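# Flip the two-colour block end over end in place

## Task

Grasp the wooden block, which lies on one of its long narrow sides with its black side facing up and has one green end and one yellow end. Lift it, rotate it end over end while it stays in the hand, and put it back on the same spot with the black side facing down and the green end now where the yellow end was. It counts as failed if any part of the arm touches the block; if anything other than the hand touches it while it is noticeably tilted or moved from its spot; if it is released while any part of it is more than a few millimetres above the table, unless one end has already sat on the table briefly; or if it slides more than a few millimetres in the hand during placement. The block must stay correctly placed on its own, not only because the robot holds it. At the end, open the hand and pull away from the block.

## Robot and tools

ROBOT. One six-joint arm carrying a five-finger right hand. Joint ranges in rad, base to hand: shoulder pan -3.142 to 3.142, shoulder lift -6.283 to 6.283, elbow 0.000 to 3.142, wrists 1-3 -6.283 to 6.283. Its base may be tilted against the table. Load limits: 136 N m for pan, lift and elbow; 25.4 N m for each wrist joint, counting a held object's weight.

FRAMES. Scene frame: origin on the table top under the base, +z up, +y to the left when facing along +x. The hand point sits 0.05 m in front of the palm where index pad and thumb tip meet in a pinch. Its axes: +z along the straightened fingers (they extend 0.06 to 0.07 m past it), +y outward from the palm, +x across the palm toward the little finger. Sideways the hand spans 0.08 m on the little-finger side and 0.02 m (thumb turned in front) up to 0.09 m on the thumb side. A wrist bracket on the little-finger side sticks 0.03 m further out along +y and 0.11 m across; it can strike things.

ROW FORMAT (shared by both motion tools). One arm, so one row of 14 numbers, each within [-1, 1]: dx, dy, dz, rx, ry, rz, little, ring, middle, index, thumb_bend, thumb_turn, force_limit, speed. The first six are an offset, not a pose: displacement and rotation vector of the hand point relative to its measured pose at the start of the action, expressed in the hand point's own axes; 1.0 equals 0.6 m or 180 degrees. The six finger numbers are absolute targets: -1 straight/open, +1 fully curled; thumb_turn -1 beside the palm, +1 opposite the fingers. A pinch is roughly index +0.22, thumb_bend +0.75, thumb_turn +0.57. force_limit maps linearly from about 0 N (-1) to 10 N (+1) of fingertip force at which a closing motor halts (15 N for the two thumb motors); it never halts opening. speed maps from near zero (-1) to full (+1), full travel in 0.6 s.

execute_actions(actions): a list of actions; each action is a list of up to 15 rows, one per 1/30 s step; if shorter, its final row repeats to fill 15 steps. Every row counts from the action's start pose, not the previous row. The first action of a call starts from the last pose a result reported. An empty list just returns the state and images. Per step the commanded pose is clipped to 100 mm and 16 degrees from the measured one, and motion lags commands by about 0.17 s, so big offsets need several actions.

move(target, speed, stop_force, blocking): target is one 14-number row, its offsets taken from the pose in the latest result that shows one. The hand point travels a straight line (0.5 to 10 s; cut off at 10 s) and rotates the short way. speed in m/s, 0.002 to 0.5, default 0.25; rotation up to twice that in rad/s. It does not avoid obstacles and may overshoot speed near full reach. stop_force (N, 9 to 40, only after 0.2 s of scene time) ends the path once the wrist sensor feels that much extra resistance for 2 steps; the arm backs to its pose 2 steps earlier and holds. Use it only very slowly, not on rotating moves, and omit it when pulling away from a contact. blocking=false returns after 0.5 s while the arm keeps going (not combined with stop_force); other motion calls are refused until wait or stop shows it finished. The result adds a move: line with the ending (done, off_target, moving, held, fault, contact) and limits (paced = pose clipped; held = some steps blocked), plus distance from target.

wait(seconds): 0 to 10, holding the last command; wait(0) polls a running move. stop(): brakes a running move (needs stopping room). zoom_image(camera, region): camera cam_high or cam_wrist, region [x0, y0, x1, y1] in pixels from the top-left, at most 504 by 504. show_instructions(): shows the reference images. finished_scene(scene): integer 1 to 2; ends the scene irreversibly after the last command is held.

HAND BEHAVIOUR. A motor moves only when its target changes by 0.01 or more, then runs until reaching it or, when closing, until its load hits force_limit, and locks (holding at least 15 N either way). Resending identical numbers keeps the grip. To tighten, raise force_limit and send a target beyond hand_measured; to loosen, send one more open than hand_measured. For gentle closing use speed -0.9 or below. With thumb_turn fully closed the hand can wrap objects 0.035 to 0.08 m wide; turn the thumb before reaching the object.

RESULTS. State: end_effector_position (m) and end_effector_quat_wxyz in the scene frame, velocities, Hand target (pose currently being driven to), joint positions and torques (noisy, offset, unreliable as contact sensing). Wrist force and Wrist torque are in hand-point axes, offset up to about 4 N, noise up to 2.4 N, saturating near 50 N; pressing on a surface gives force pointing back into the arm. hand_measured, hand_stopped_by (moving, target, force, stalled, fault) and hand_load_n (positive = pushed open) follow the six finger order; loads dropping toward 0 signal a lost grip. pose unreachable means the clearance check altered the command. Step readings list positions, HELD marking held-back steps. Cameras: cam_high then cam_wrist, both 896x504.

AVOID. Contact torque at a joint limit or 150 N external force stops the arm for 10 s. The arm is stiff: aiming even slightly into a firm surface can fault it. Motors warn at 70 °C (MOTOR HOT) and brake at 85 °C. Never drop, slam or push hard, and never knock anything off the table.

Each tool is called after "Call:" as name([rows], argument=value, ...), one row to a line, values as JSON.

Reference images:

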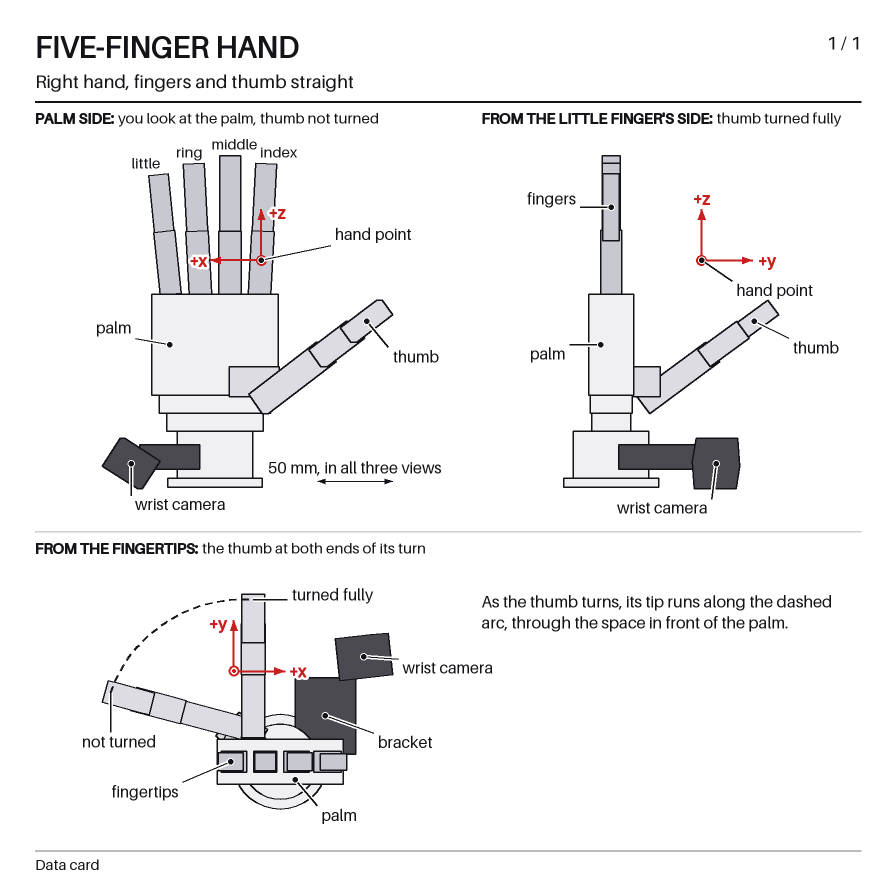

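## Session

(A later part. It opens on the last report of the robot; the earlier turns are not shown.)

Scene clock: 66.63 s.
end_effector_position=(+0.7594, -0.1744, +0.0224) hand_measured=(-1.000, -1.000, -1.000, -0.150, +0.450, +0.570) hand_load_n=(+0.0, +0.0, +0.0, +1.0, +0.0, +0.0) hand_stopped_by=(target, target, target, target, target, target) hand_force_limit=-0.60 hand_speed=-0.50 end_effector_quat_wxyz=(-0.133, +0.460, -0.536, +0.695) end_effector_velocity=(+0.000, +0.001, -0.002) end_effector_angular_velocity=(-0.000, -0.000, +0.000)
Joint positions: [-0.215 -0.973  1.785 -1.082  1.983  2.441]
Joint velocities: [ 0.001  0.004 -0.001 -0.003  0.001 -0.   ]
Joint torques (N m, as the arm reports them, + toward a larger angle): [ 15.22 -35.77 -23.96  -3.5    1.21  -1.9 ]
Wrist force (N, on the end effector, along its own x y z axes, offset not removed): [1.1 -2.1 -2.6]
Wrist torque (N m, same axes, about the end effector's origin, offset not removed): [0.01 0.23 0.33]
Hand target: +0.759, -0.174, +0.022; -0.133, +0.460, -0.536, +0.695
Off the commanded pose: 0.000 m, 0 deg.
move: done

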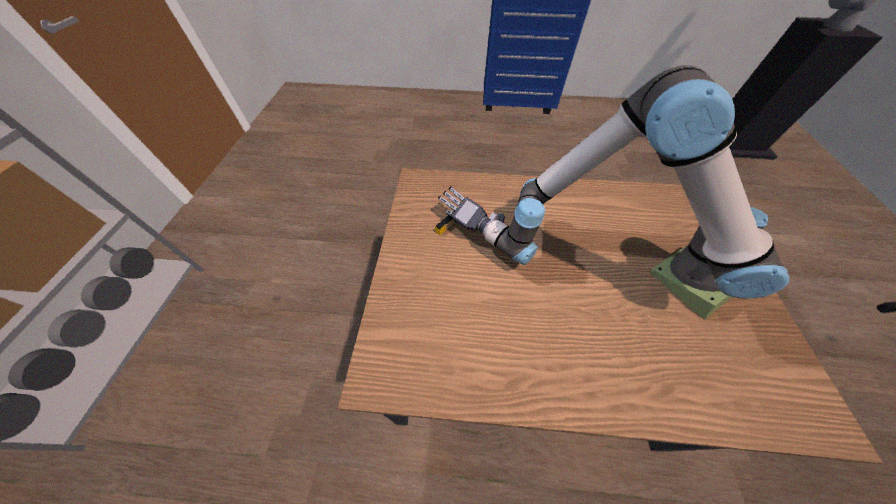

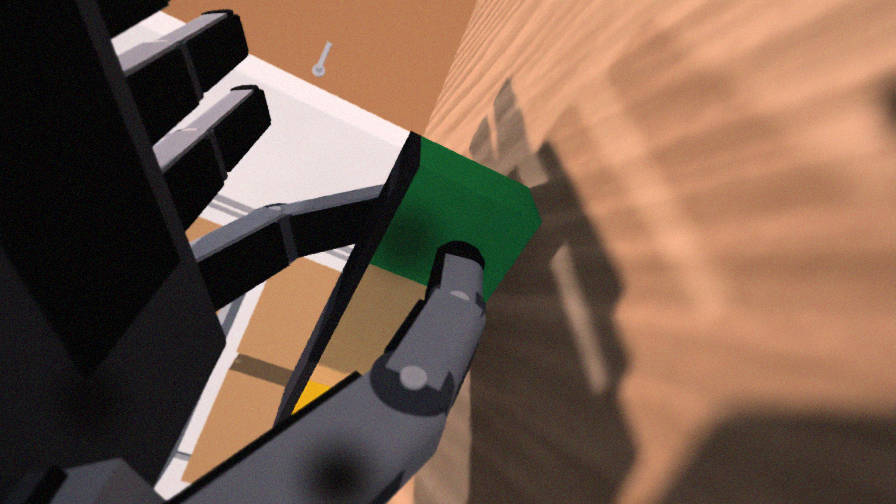

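Call:
move(target=[0,0,0.013,0,0,0,-1,-1,-1,-0.15,0.6,0.57,-0.6,-0.7], speed=0.01)

Call:
move(target=[0,0,0,0,0,0,-1,-1,-1,0.3,0.6,0.57,-0.7,-0.9])

Scene clock: 71.70 s.
end_effector_position=(+0.7654, -0.1791, +0.0224) hand_measured=(-1.000, -1.000, -1.000, -0.150, +0.598, +0.570) hand_load_n=(+0.0, +0.0, +0.0, +0.0, +0.5, +0.0) hand_stopped_by=(target, target, target, target, target, target) hand_force_limit=-0.60 hand_speed=-0.70 end_effector_quat_wxyz=(-0.133, +0.460, -0.536, +0.695) end_effector_velocity=(+0.001, -0.002, -0.000) end_effector_angular_velocity=(+0.001, +0.001, -0.001)
Joint positions: [-0.221 -0.966  1.765 -1.068  1.978  2.442]
Joint velocities: [-0.002  0.002 -0.005  0.004 -0.001  0.001]
Joint torques (N m, as the arm reports them, + toward a larger angle): [  5.3  -38.47 -27.47   0.16  -1.97   1.51]
Wrist force (N, on the end effector, along its own x y z axes, offset not removed): [-2.0 1.1 -1.7]
Wrist torque (N m, same axes, about the end effector's origin, offset not removed): [0.13 0.49 0.16]
Hand target: +0.766, -0.179, +0.022; -0.133, +0.460, -0.536, +0.695
Off the commanded pose: 0.000 m, 0 deg.
move: done

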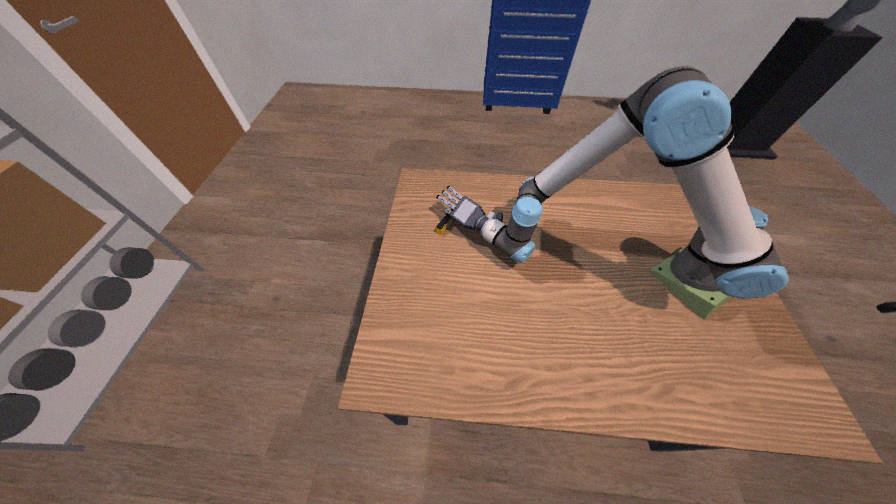

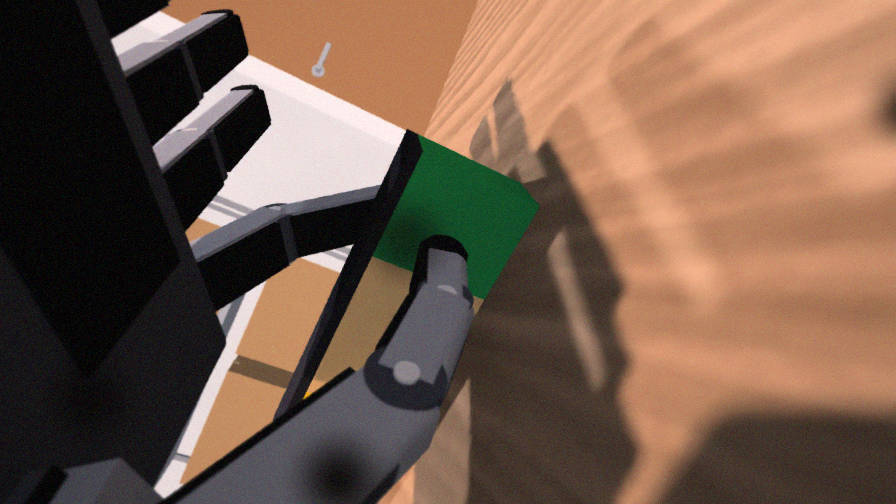

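Scene clock: 72.20 s.
end_effector_position=(+0.7654, -0.1792, +0.0224) hand_measured=(-1.000, -1.000, -1.000, -0.128, +0.598, +0.570) hand_load_n=(+0.0, +0.0, +0.0, +1.5, +1.0, +0.0) hand_stopped_by=(target, target, target, force, target, target) hand_force_limit=-0.70 hand_speed=-0.90 end_effector_quat_wxyz=(-0.133, +0.460, -0.536, +0.695) end_effector_velocity=(-0.001, +0.000, -0.001) end_effector_angular_velocity=(+0.001, +0.003, +0.001)
Joint positions: [-0.221 -0.966  1.765 -1.068  1.978  2.442]
Joint velocities: [-0.     0.     0.003  0.    -0.001  0.001]
Joint torques (N m, as the arm reports them, + toward a larger angle): [  7.13 -47.1   -0.9   -1.65  -0.92   1.28]
Wrist force (N, on the end effector, along its own x y z axes, offset not removed): [3.2 -3.4 -1.8]
Wrist torque (N m, same axes, about the end effector's origin, offset not removed): [-0.43 -0.24 0.46]
Hand target: +0.765, -0.179, +0.022; -0.133, +0.460, -0.536, +0.695
Off the commanded pose: 0.000 m, 0 deg.
move: done

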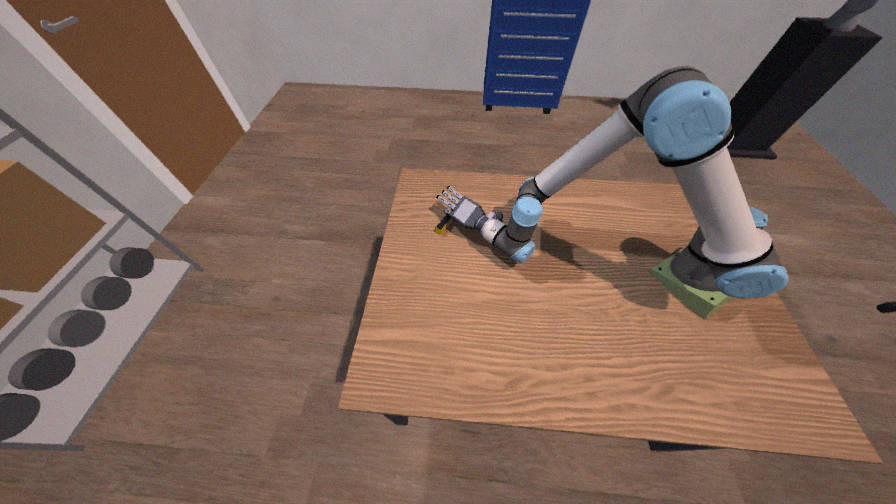

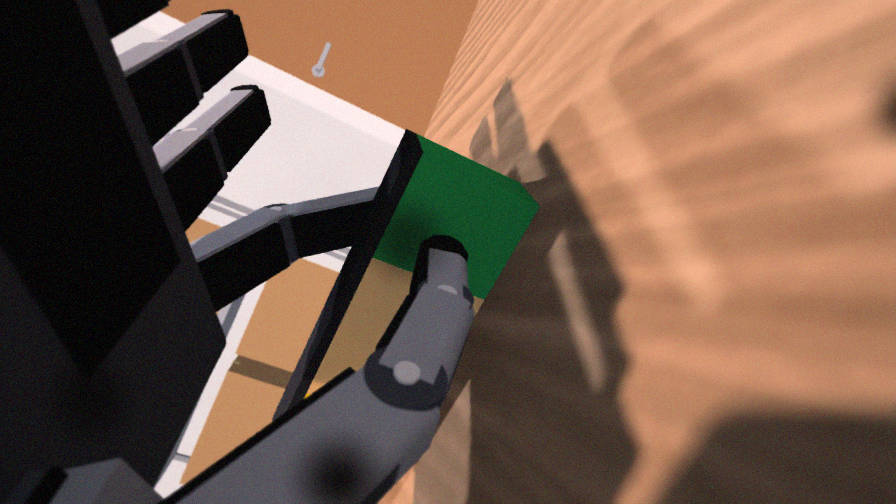

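Call:
move(target=[0,0,-0.006,-0.167,0,0,-1,-1,-1,-0.4,0.5,0.57,-0.7,0.3], speed=0.1)

Call:
zoom_image(camera="cam_high", region=[410, 170, 500, 250])

Scene clock: 79.13 s.
end_effector_position=(+0.7627, -0.1769, +0.0223) hand_measured=(-1.000, -1.000, -1.000, -0.400, +0.500, +0.570) hand_load_n=(+0.0, +0.0, +0.0, +0.0, +0.0, +0.0) hand_stopped_by=(target, target, target, target, target, target) hand_force_limit=-0.70 hand_speed=0.30 end_effector_quat_wxyz=(+0.009, -0.479, +0.698, -0.533) end_effector_velocity=(+0.001, +0.000, +0.000) end_effector_angular_velocity=(+0.007, +0.005, -0.005)
Joint positions: [-0.146 -0.869  1.253 -0.117  2.337  2.746]
Joint velocities: [ 0.001  0.006 -0.016  0.023  0.004  0.011]
Joint torques (N m, as the arm reports them, + toward a larger angle): [ 17.03 -44.28 -29.27   2.09   1.52   1.29]
Wrist force (N, on the end effector, along its own x y z axes, offset not removed): [-1.3 -1.3 -2.7]
Wrist torque (N m, same axes, about the end effector's origin, offset not removed): [0.00 0.54 -0.04]
Hand target: +0.763, -0.177, +0.022; +0.008, -0.479, +0.698, -0.533
Off the commanded pose: 0.000 m, 0 deg.
move: done

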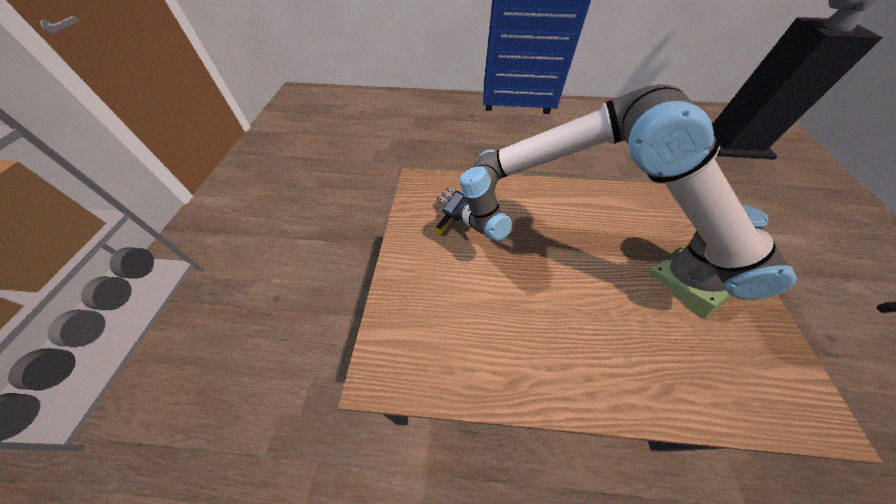

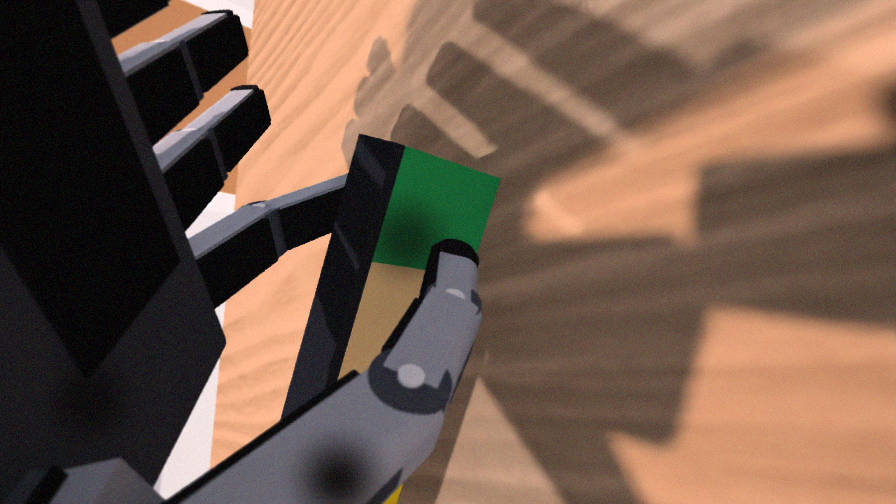

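Region (410, 170, 500, 250) of cam_high's 896x504 image, scaled by 5.600, with more detail than that image has.

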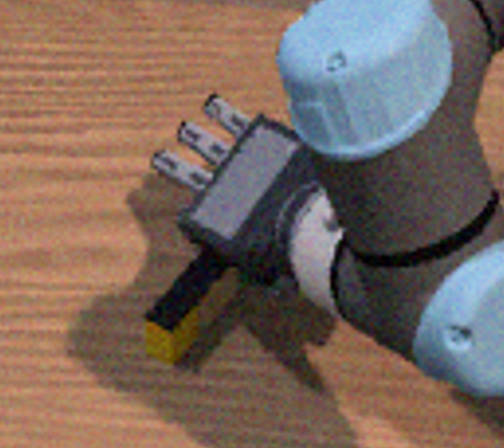

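Call:
move(target=[0,0,0,0,0,0,-1,-1,-1,0.3,0.68,0.57,-0.7,-0.85])

Call:
move(target=[0,0,0,0,0,0,-1,-1,-1,0.4,0.68,0.57,0.8,-0.9])

Scene clock: 83.03 s.
end_effector_position=(+0.7627, -0.1769, +0.0224) hand_measured=(-1.000, -1.000, -1.000, -0.110, +0.680, +0.570) hand_load_n=(+0.0, +0.0, +0.0, +0.5, +0.0, +0.0) hand_stopped_by=(target, target, target, force, target, target) hand_force_limit=-0.70 hand_speed=-0.85 end_effector_quat_wxyz=(+0.009, -0.479, +0.698, -0.533) end_effector_velocity=(+0.000, +0.001, -0.000) end_effector_angular_velocity=(+0.001, -0.002, +0.000)
Joint positions: [-0.146 -0.869  1.253 -0.117  2.337  2.746]
Joint velocities: [ 0.001  0.     0.001 -0.002  0.     0.002]
Joint torques (N m, as the arm reports them, + toward a larger angle): [  8.25 -63.79  -4.1   -2.23  -1.47  -1.74]
Wrist force (N, on the end effector, along its own x y z axes, offset not removed): [-2.5 -0.8 -3.3]
Wrist torque (N m, same axes, about the end effector's origin, offset not removed): [-0.16 0.52 -0.18]
Hand target: +0.763, -0.177, +0.022; +0.009, -0.479, +0.698, -0.533
Off the commanded pose: 0.000 m, 0 deg.
move: done

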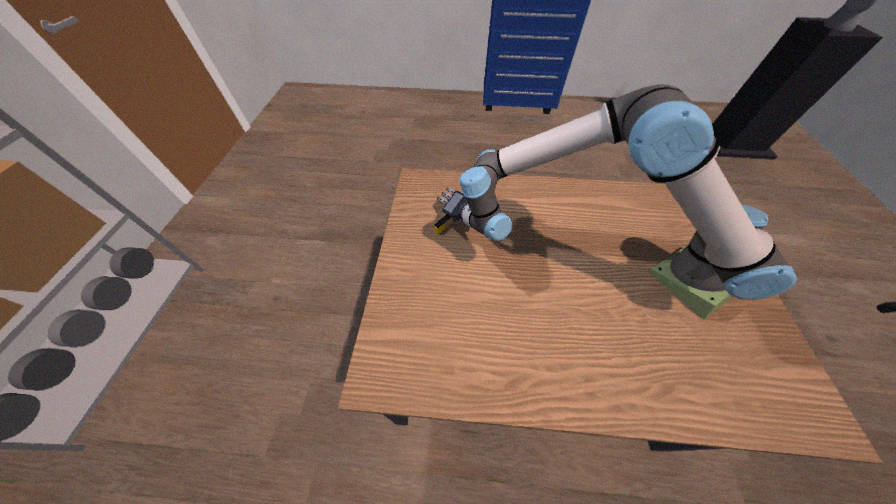

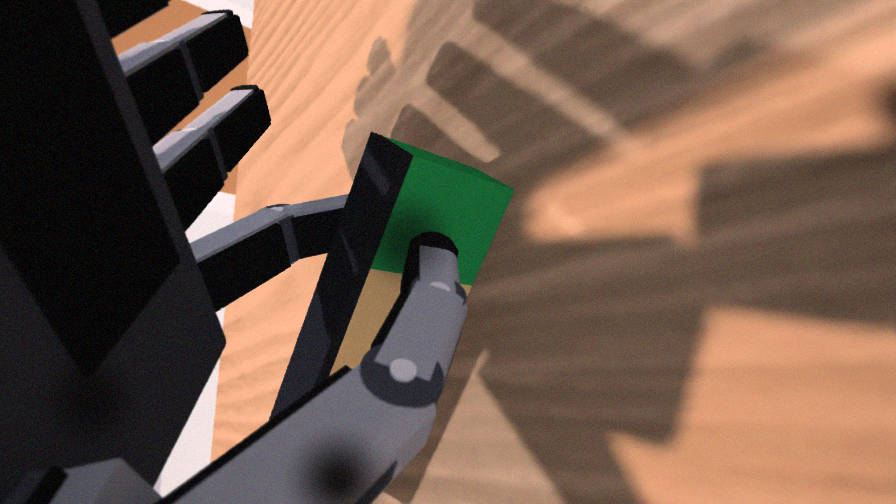

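Scene clock: 83.53 s.
end_effector_position=(+0.7627, -0.1769, +0.0224) hand_measured=(-1.000, -1.000, -1.000, -0.074, +0.678, +0.570) hand_load_n=(+0.0, +0.0, +0.0, +9.0, +2.0, +0.5) hand_stopped_by=(target, target, target, force, target, target) hand_force_limit=0.80 hand_speed=-0.90 end_effector_quat_wxyz=(+0.009, -0.479, +0.698, -0.533) end_effector_velocity=(+0.000, +0.001, +0.000) end_effector_angular_velocity=(+0.001, -0.001, +0.000)
Joint positions: [-0.146 -0.869  1.253 -0.117  2.337  2.746]
Joint velocities: [ 0.001 -0.    -0.     0.001  0.001  0.002]
Joint torques (N m, as the arm reports them, + toward a larger angle): [  7.99 -64.12  -2.09  -1.97  -1.55  -1.51]
Wrist force (N, on the end effector, along its own x y z axes, offset not removed): [-0.3 -1.5 0.2]
Wrist torque (N m, same axes, about the end effector's origin, offset not removed): [-0.25 0.33 0.05]
Hand target: +0.763, -0.177, +0.022; +0.009, -0.479, +0.698, -0.533
Off the commanded pose: 0.000 m, 0 deg.
move: done

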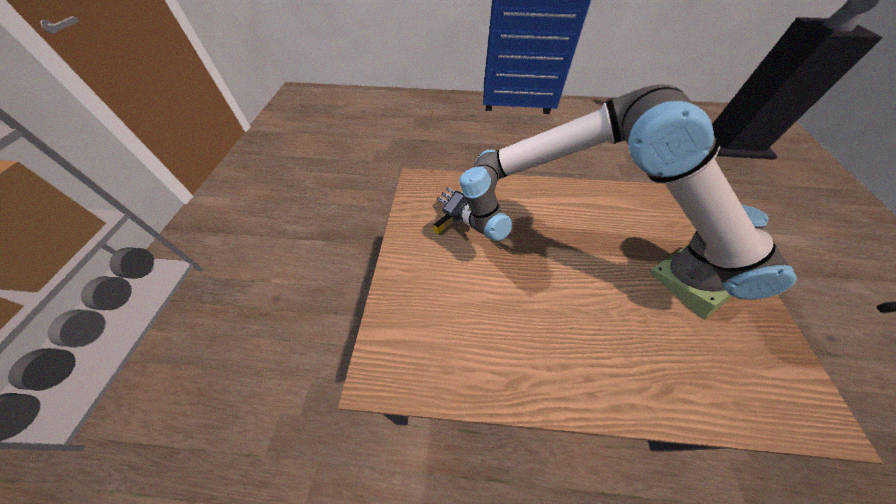

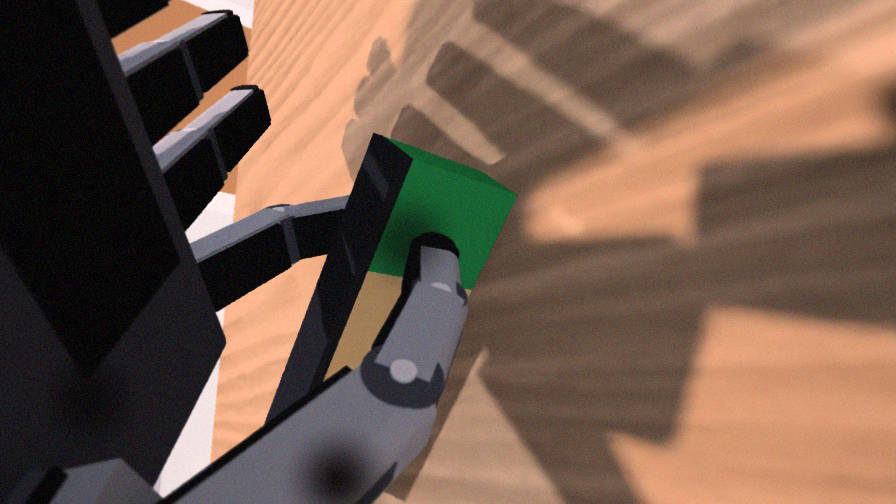

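Call:
move(target=[0.167,-0.25,-0.144,0,0,0,-1,-1,-1,0.4,0.68,0.57,0.8,-0.9], speed=0.12)

Scene clock: 87.10 s.
end_effector_position=(+0.7624, -0.1773, +0.2223) hand_measured=(-1.000, -1.000, -1.000, -0.074, +0.678, +0.570) hand_load_n=(+0.0, +0.0, +0.0, +5.5, +1.5, +0.5) hand_stopped_by=(target, target, target, force, target, target) hand_force_limit=0.80 hand_speed=-0.90 end_effector_quat_wxyz=(+0.009, -0.479, +0.698, -0.533) end_effector_velocity=(+0.001, +0.000, +0.001) end_effector_angular_velocity=(+0.001, -0.000, -0.001)
Joint positions: [-0.086 -1.026  1.008  0.301  2.394  2.77 ]
Joint velocities: [ 0.001  0.002 -0.007  0.006  0.001  0.002]
Joint torques (N m, as the arm reports them, + toward a larger angle): [ 15.11 -40.9  -34.95   2.35   2.16   1.55]
Wrist force (N, on the end effector, along its own x y z axes, offset not removed): [2.0 -0.9 -2.5]
Wrist torque (N m, same axes, about the end effector's origin, offset not removed): [-0.04 -0.09 0.38]
Hand target: +0.762, -0.177, +0.222; +0.009, -0.479, +0.698, -0.533
Off the commanded pose: 0.000 m, 0 deg.
move: done

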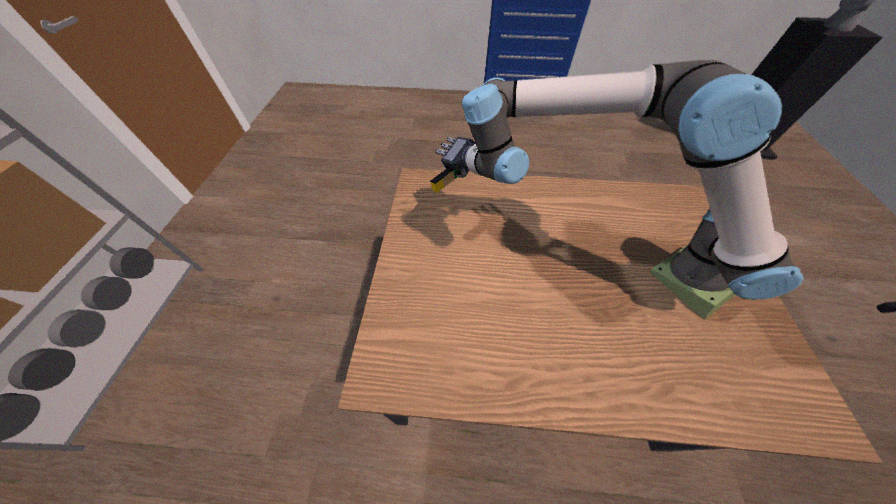

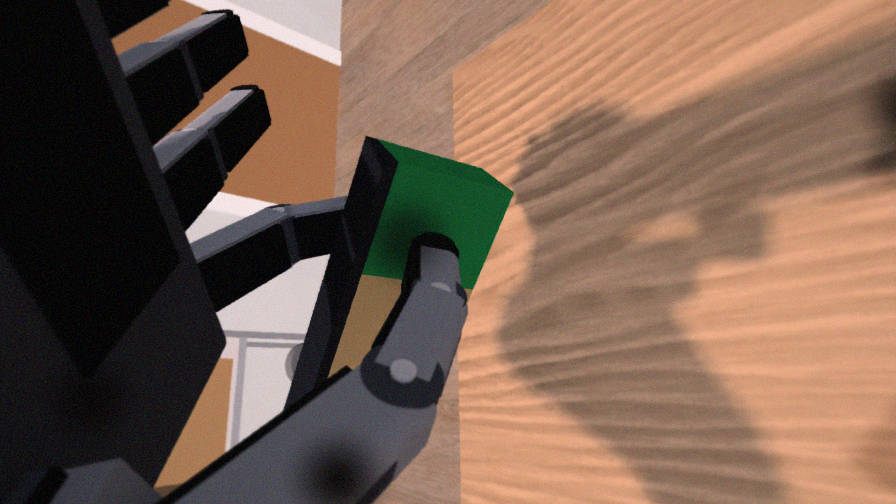

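Call:
move(target=[0,0,0,0,0,0,-1,-1,-1,-0.086,0.68,0.57,0.8,-0.95])

Scene clock: 90.40 s.
end_effector_position=(+0.7624, -0.1773, +0.2223) hand_measured=(-1.000, -1.000, -1.000, -0.086, +0.678, +0.570) hand_load_n=(+0.0, +0.0, +0.0, +1.0, +1.5, +0.0) hand_stopped_by=(target, target, target, target, target, target) hand_force_limit=0.80 hand_speed=-0.95 end_effector_quat_wxyz=(+0.009, -0.479, +0.698, -0.533) end_effector_velocity=(+0.000, -0.000, +0.001) end_effector_angular_velocity=(-0.001, -0.001, -0.001)
Joint positions: [-0.086 -1.026  1.008  0.301  2.394  2.77 ]
Joint velocities: [ 0.    -0.    -0.001 -0.001  0.001 -0.001]
Joint torques (N m, as the arm reports them, + toward a larger angle): [  9.15 -61.65  -7.65  -1.94  -0.81  -1.49]
Wrist force (N, on the end effector, along its own x y z axes, offset not removed): [-1.1 0.5 1.0]
Wrist torque (N m, same axes, about the end effector's origin, offset not removed): [-0.06 0.12 0.12]
Hand target: +0.762, -0.177, +0.222; +0.009, -0.479, +0.698, -0.533
Off the commanded pose: 0.000 m, 0 deg.
move: done

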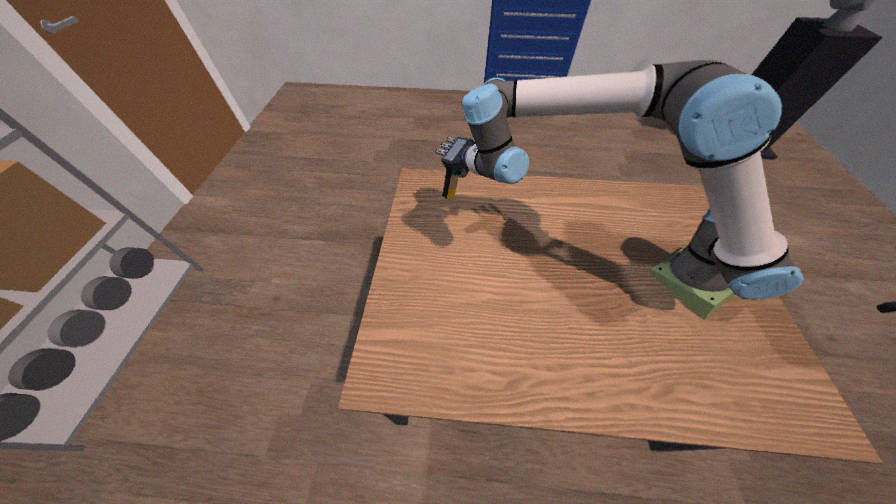

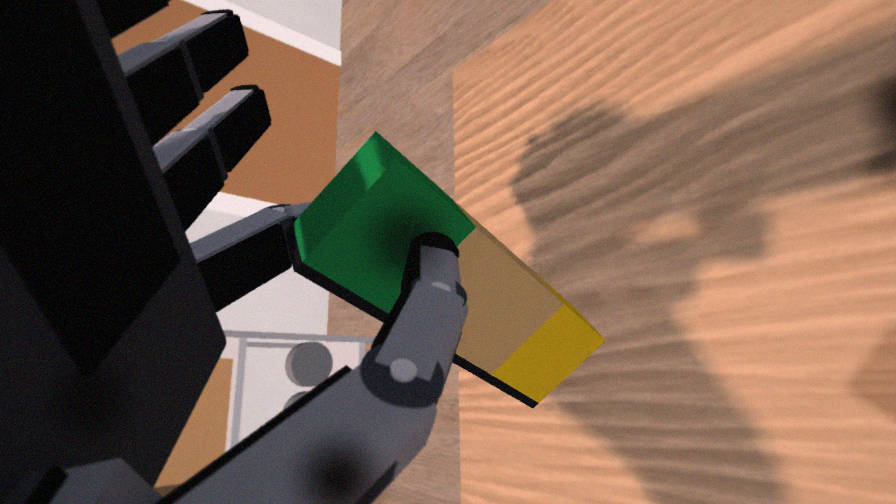

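Call:
move(target=[0,0,0,0,0,0,-1,-1,-1,0.3,0.68,0.57,0,-0.9])

Call:
move(target=[0,0,0,0,-0.32,0.553,-1,-1,-1,0.3,0.68,0.57,0,-0.9])

Scene clock: 94.03 s.
end_effector_position=(+0.7624, -0.1773, +0.2223) hand_measured=(-1.000, -1.000, -1.000, -0.072, +0.678, +0.570) hand_load_n=(+0.0, +0.0, +0.0, +5.5, +2.0, -0.5) hand_stopped_by=(target, target, target, force, target, target) hand_force_limit=0.00 hand_speed=-0.90 end_effector_quat_wxyz=(+0.009, -0.479, +0.698, -0.533) end_effector_velocity=(+0.000, -0.000, -0.000) end_effector_angular_velocity=(+0.000, -0.000, -0.000)
Joint positions: [-0.086 -1.026  1.008  0.301  2.394  2.77 ]
Joint velocities: [-0.    -0.     0.    -0.001 -0.     0.   ]
Joint torques (N m, as the arm reports them, + toward a larger angle): [ 10.7  -52.36 -10.66  -1.18   1.22   1.63]
Wrist force (N, on the end effector, along its own x y z axes, offset not removed): [-2.7 -0.5 1.0]
Wrist torque (N m, same axes, about the end effector's origin, offset not removed): [-0.53 0.46 0.02]
Hand target: +0.762, -0.177, +0.222; +0.009, -0.479, +0.698, -0.533
Off the commanded pose: 0.000 m, 0 deg.
move: done

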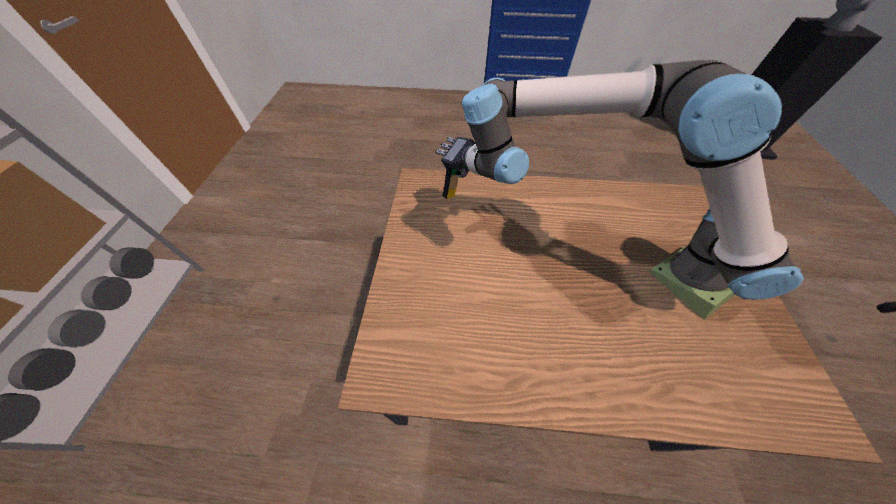

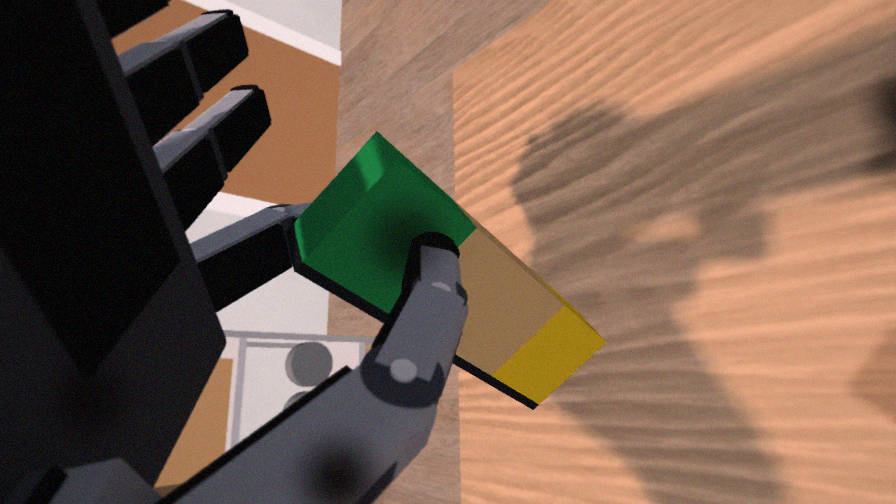

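Scene clock: 98.57 s.
end_effector_position=(+0.7624, -0.1775, +0.2224) hand_measured=(-1.000, -1.000, -1.000, -0.072, +0.678, +0.570) hand_load_n=(+0.0, +0.0, +0.0, +5.5, +2.0, -0.5) hand_stopped_by=(target, target, target, force, target, target) hand_force_limit=0.00 hand_speed=-0.90 end_effector_quat_wxyz=(+0.688, +0.027, +0.721, -0.078) end_effector_velocity=(+0.000, -0.000, +0.000) end_effector_angular_velocity=(+0.006, -0.008, -0.002)
Joint positions: [-0.568 -1.276  1.798 -0.674  1.125  4.521]
Joint velocities: [ 0.001  0.002  0.002 -0.012  0.002  0.01 ]
Joint torques (N m, as the arm reports them, + toward a larger angle): [ 12.66 -32.52  -1.67  -3.41   0.76   2.04]
Wrist force (N, on the end effector, along its own x y z axes, offset not removed): [0.4 1.9 -0.4]
Wrist torque (N m, same axes, about the end effector's origin, offset not removed): [0.27 0.10 0.24]
Hand target: +0.762, -0.177, +0.222; +0.688, +0.027, +0.721, -0.078
Off the commanded pose: 0.000 m, 0 deg.
move: done

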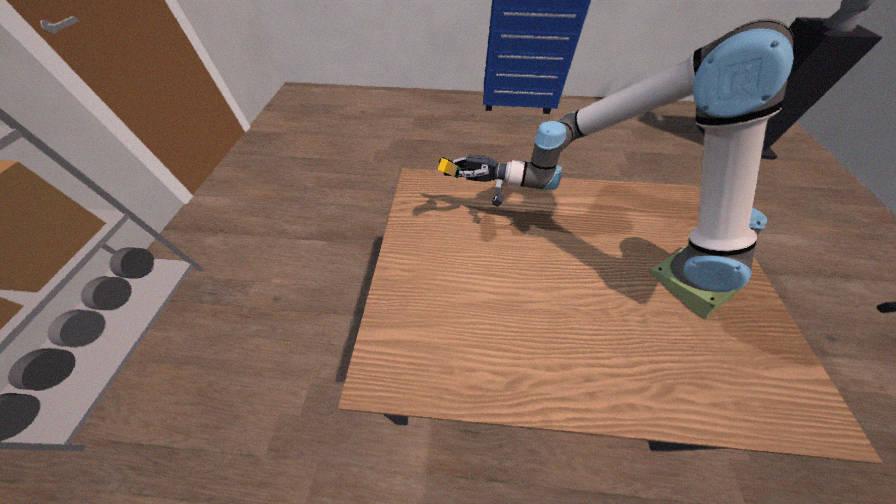

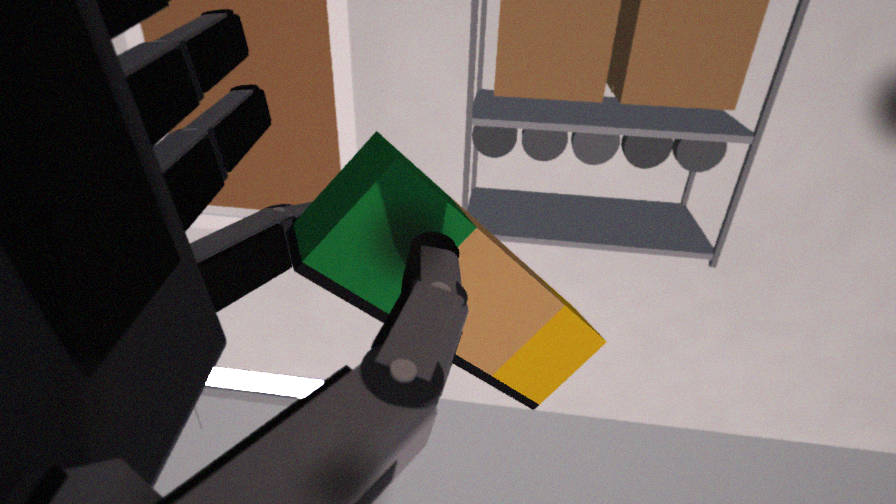

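Call:
move(target=[0,0,0,0,0,0,-1,-1,-1,-0.083,0.68,0.57,0,-0.97])

Scene clock: 101.03 s.
end_effector_position=(+0.7624, -0.1774, +0.2223) hand_measured=(-1.000, -1.000, -1.000, -0.084, +0.678, +0.570) hand_load_n=(+0.0, +0.0, +0.0, +1.5, +1.5, -0.5) hand_stopped_by=(target, target, target, target, target, target) hand_force_limit=0.00 hand_speed=-0.97 end_effector_quat_wxyz=(+0.688, +0.027, +0.721, -0.078) end_effector_velocity=(+0.000, +0.000, +0.001) end_effector_angular_velocity=(-0.001, -0.002, +0.001)
Joint positions: [-0.568 -1.276  1.798 -0.674  1.125  4.521]
Joint velocities: [ 0.    -0.    -0.    -0.001 -0.001 -0.   ]
Joint torques (N m, as the arm reports them, + toward a larger angle): [  0.77 -51.2  -29.39   0.68  -1.72  -1.68]
Wrist force (N, on the end effector, along its own x y z axes, offset not removed): [0.2 -0.7 -2.3]
Wrist torque (N m, same axes, about the end effector's origin, offset not removed): [-0.10 0.27 0.27]
Hand target: +0.762, -0.177, +0.222; +0.688, +0.027, +0.721, -0.078
Off the commanded pose: 0.000 m, 0 deg.
move: done

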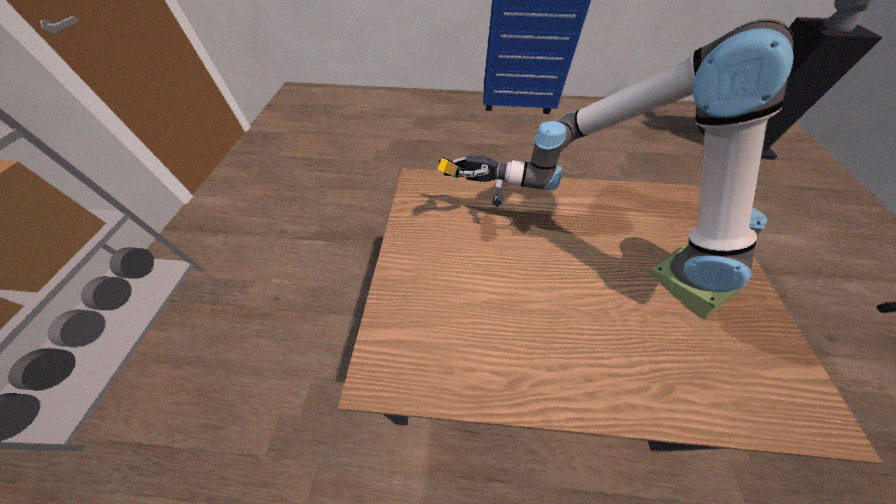

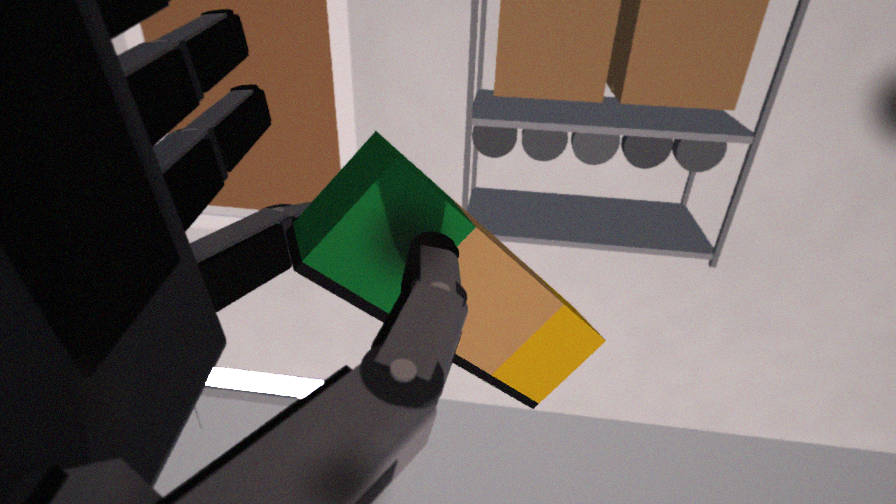

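Call:
move(target=[0,0,0,0,0,0,-1,-1,-1,-0.088,0.68,0.57,0,-0.97])

Call:
zoom_image(camera="cam_high", region=[420, 130, 520, 220])

Scene clock: 104.03 s.
end_effector_position=(+0.7624, -0.1775, +0.2224) hand_measured=(-1.000, -1.000, -1.000, -0.088, +0.678, +0.570) hand_load_n=(+0.0, +0.0, +0.0, +0.5, +1.0, -0.5) hand_stopped_by=(target, target, target, target, target, target) hand_force_limit=0.00 hand_speed=-0.97 end_effector_quat_wxyz=(+0.688, +0.027, +0.721, -0.078) end_effector_velocity=(-0.000, +0.000, -0.000) end_effector_angular_velocity=(+0.001, +0.002, +0.001)
Joint positions: [-0.568 -1.276  1.798 -0.674  1.125  4.521]
Joint velocities: [ 0.    -0.     0.001  0.001 -0.    -0.   ]
Joint torques (N m, as the arm reports them, + toward a larger angle): [ 12.51 -41.15 -16.07   0.38  -0.91  -1.05]
Wrist force (N, on the end effector, along its own x y z axes, offset not removed): [2.7 2.0 -4.5]
Wrist torque (N m, same axes, about the end effector's origin, offset not removed): [0.32 0.06 0.33]
Hand target: +0.762, -0.177, +0.222; +0.688, +0.027, +0.721, -0.078
Off the commanded pose: 0.000 m, 0 deg.
move: done

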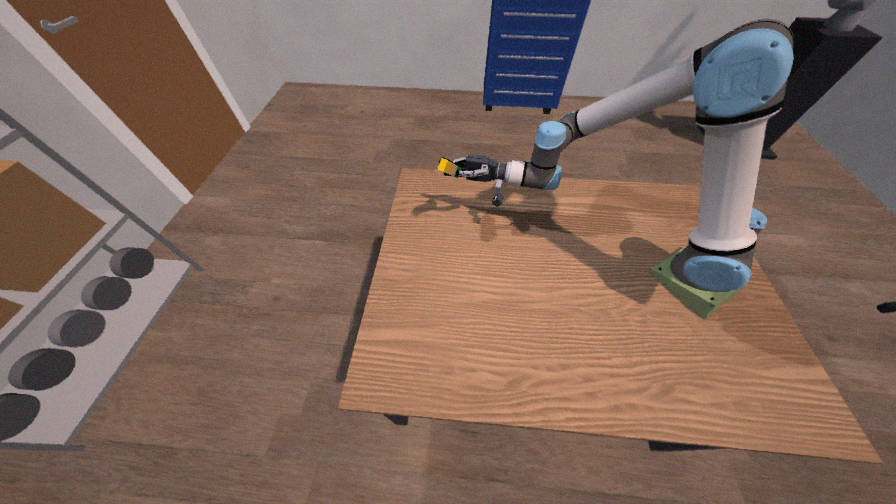

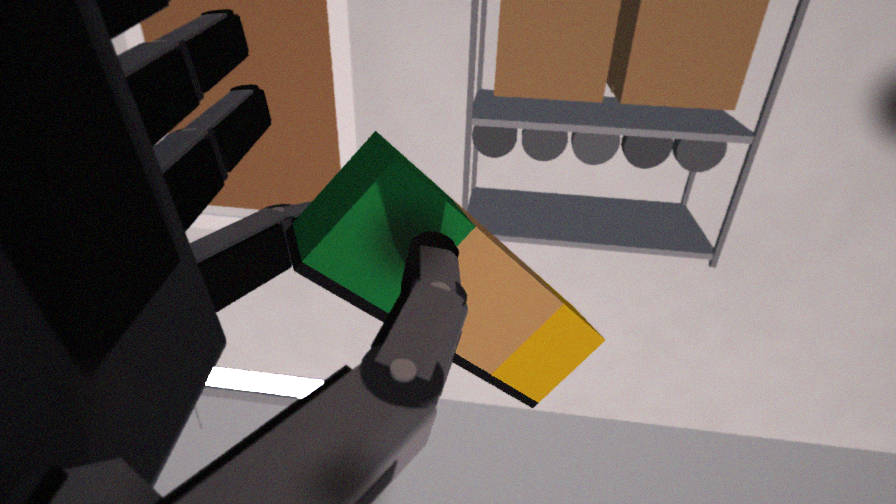

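Region (420, 130, 520, 220) of cam_high's 896x504 image, scaled by 5.040, with more detail than that image has; it fills the top 454 rows of this view, and the rest is white.

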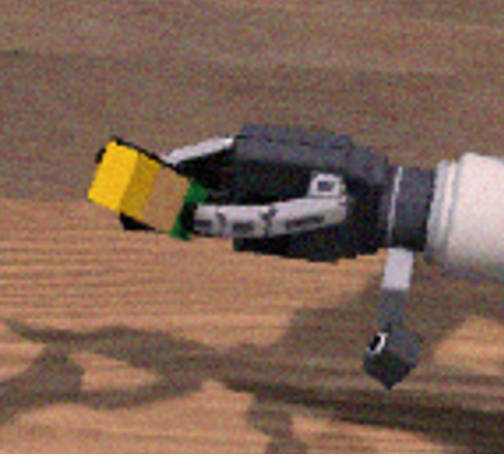

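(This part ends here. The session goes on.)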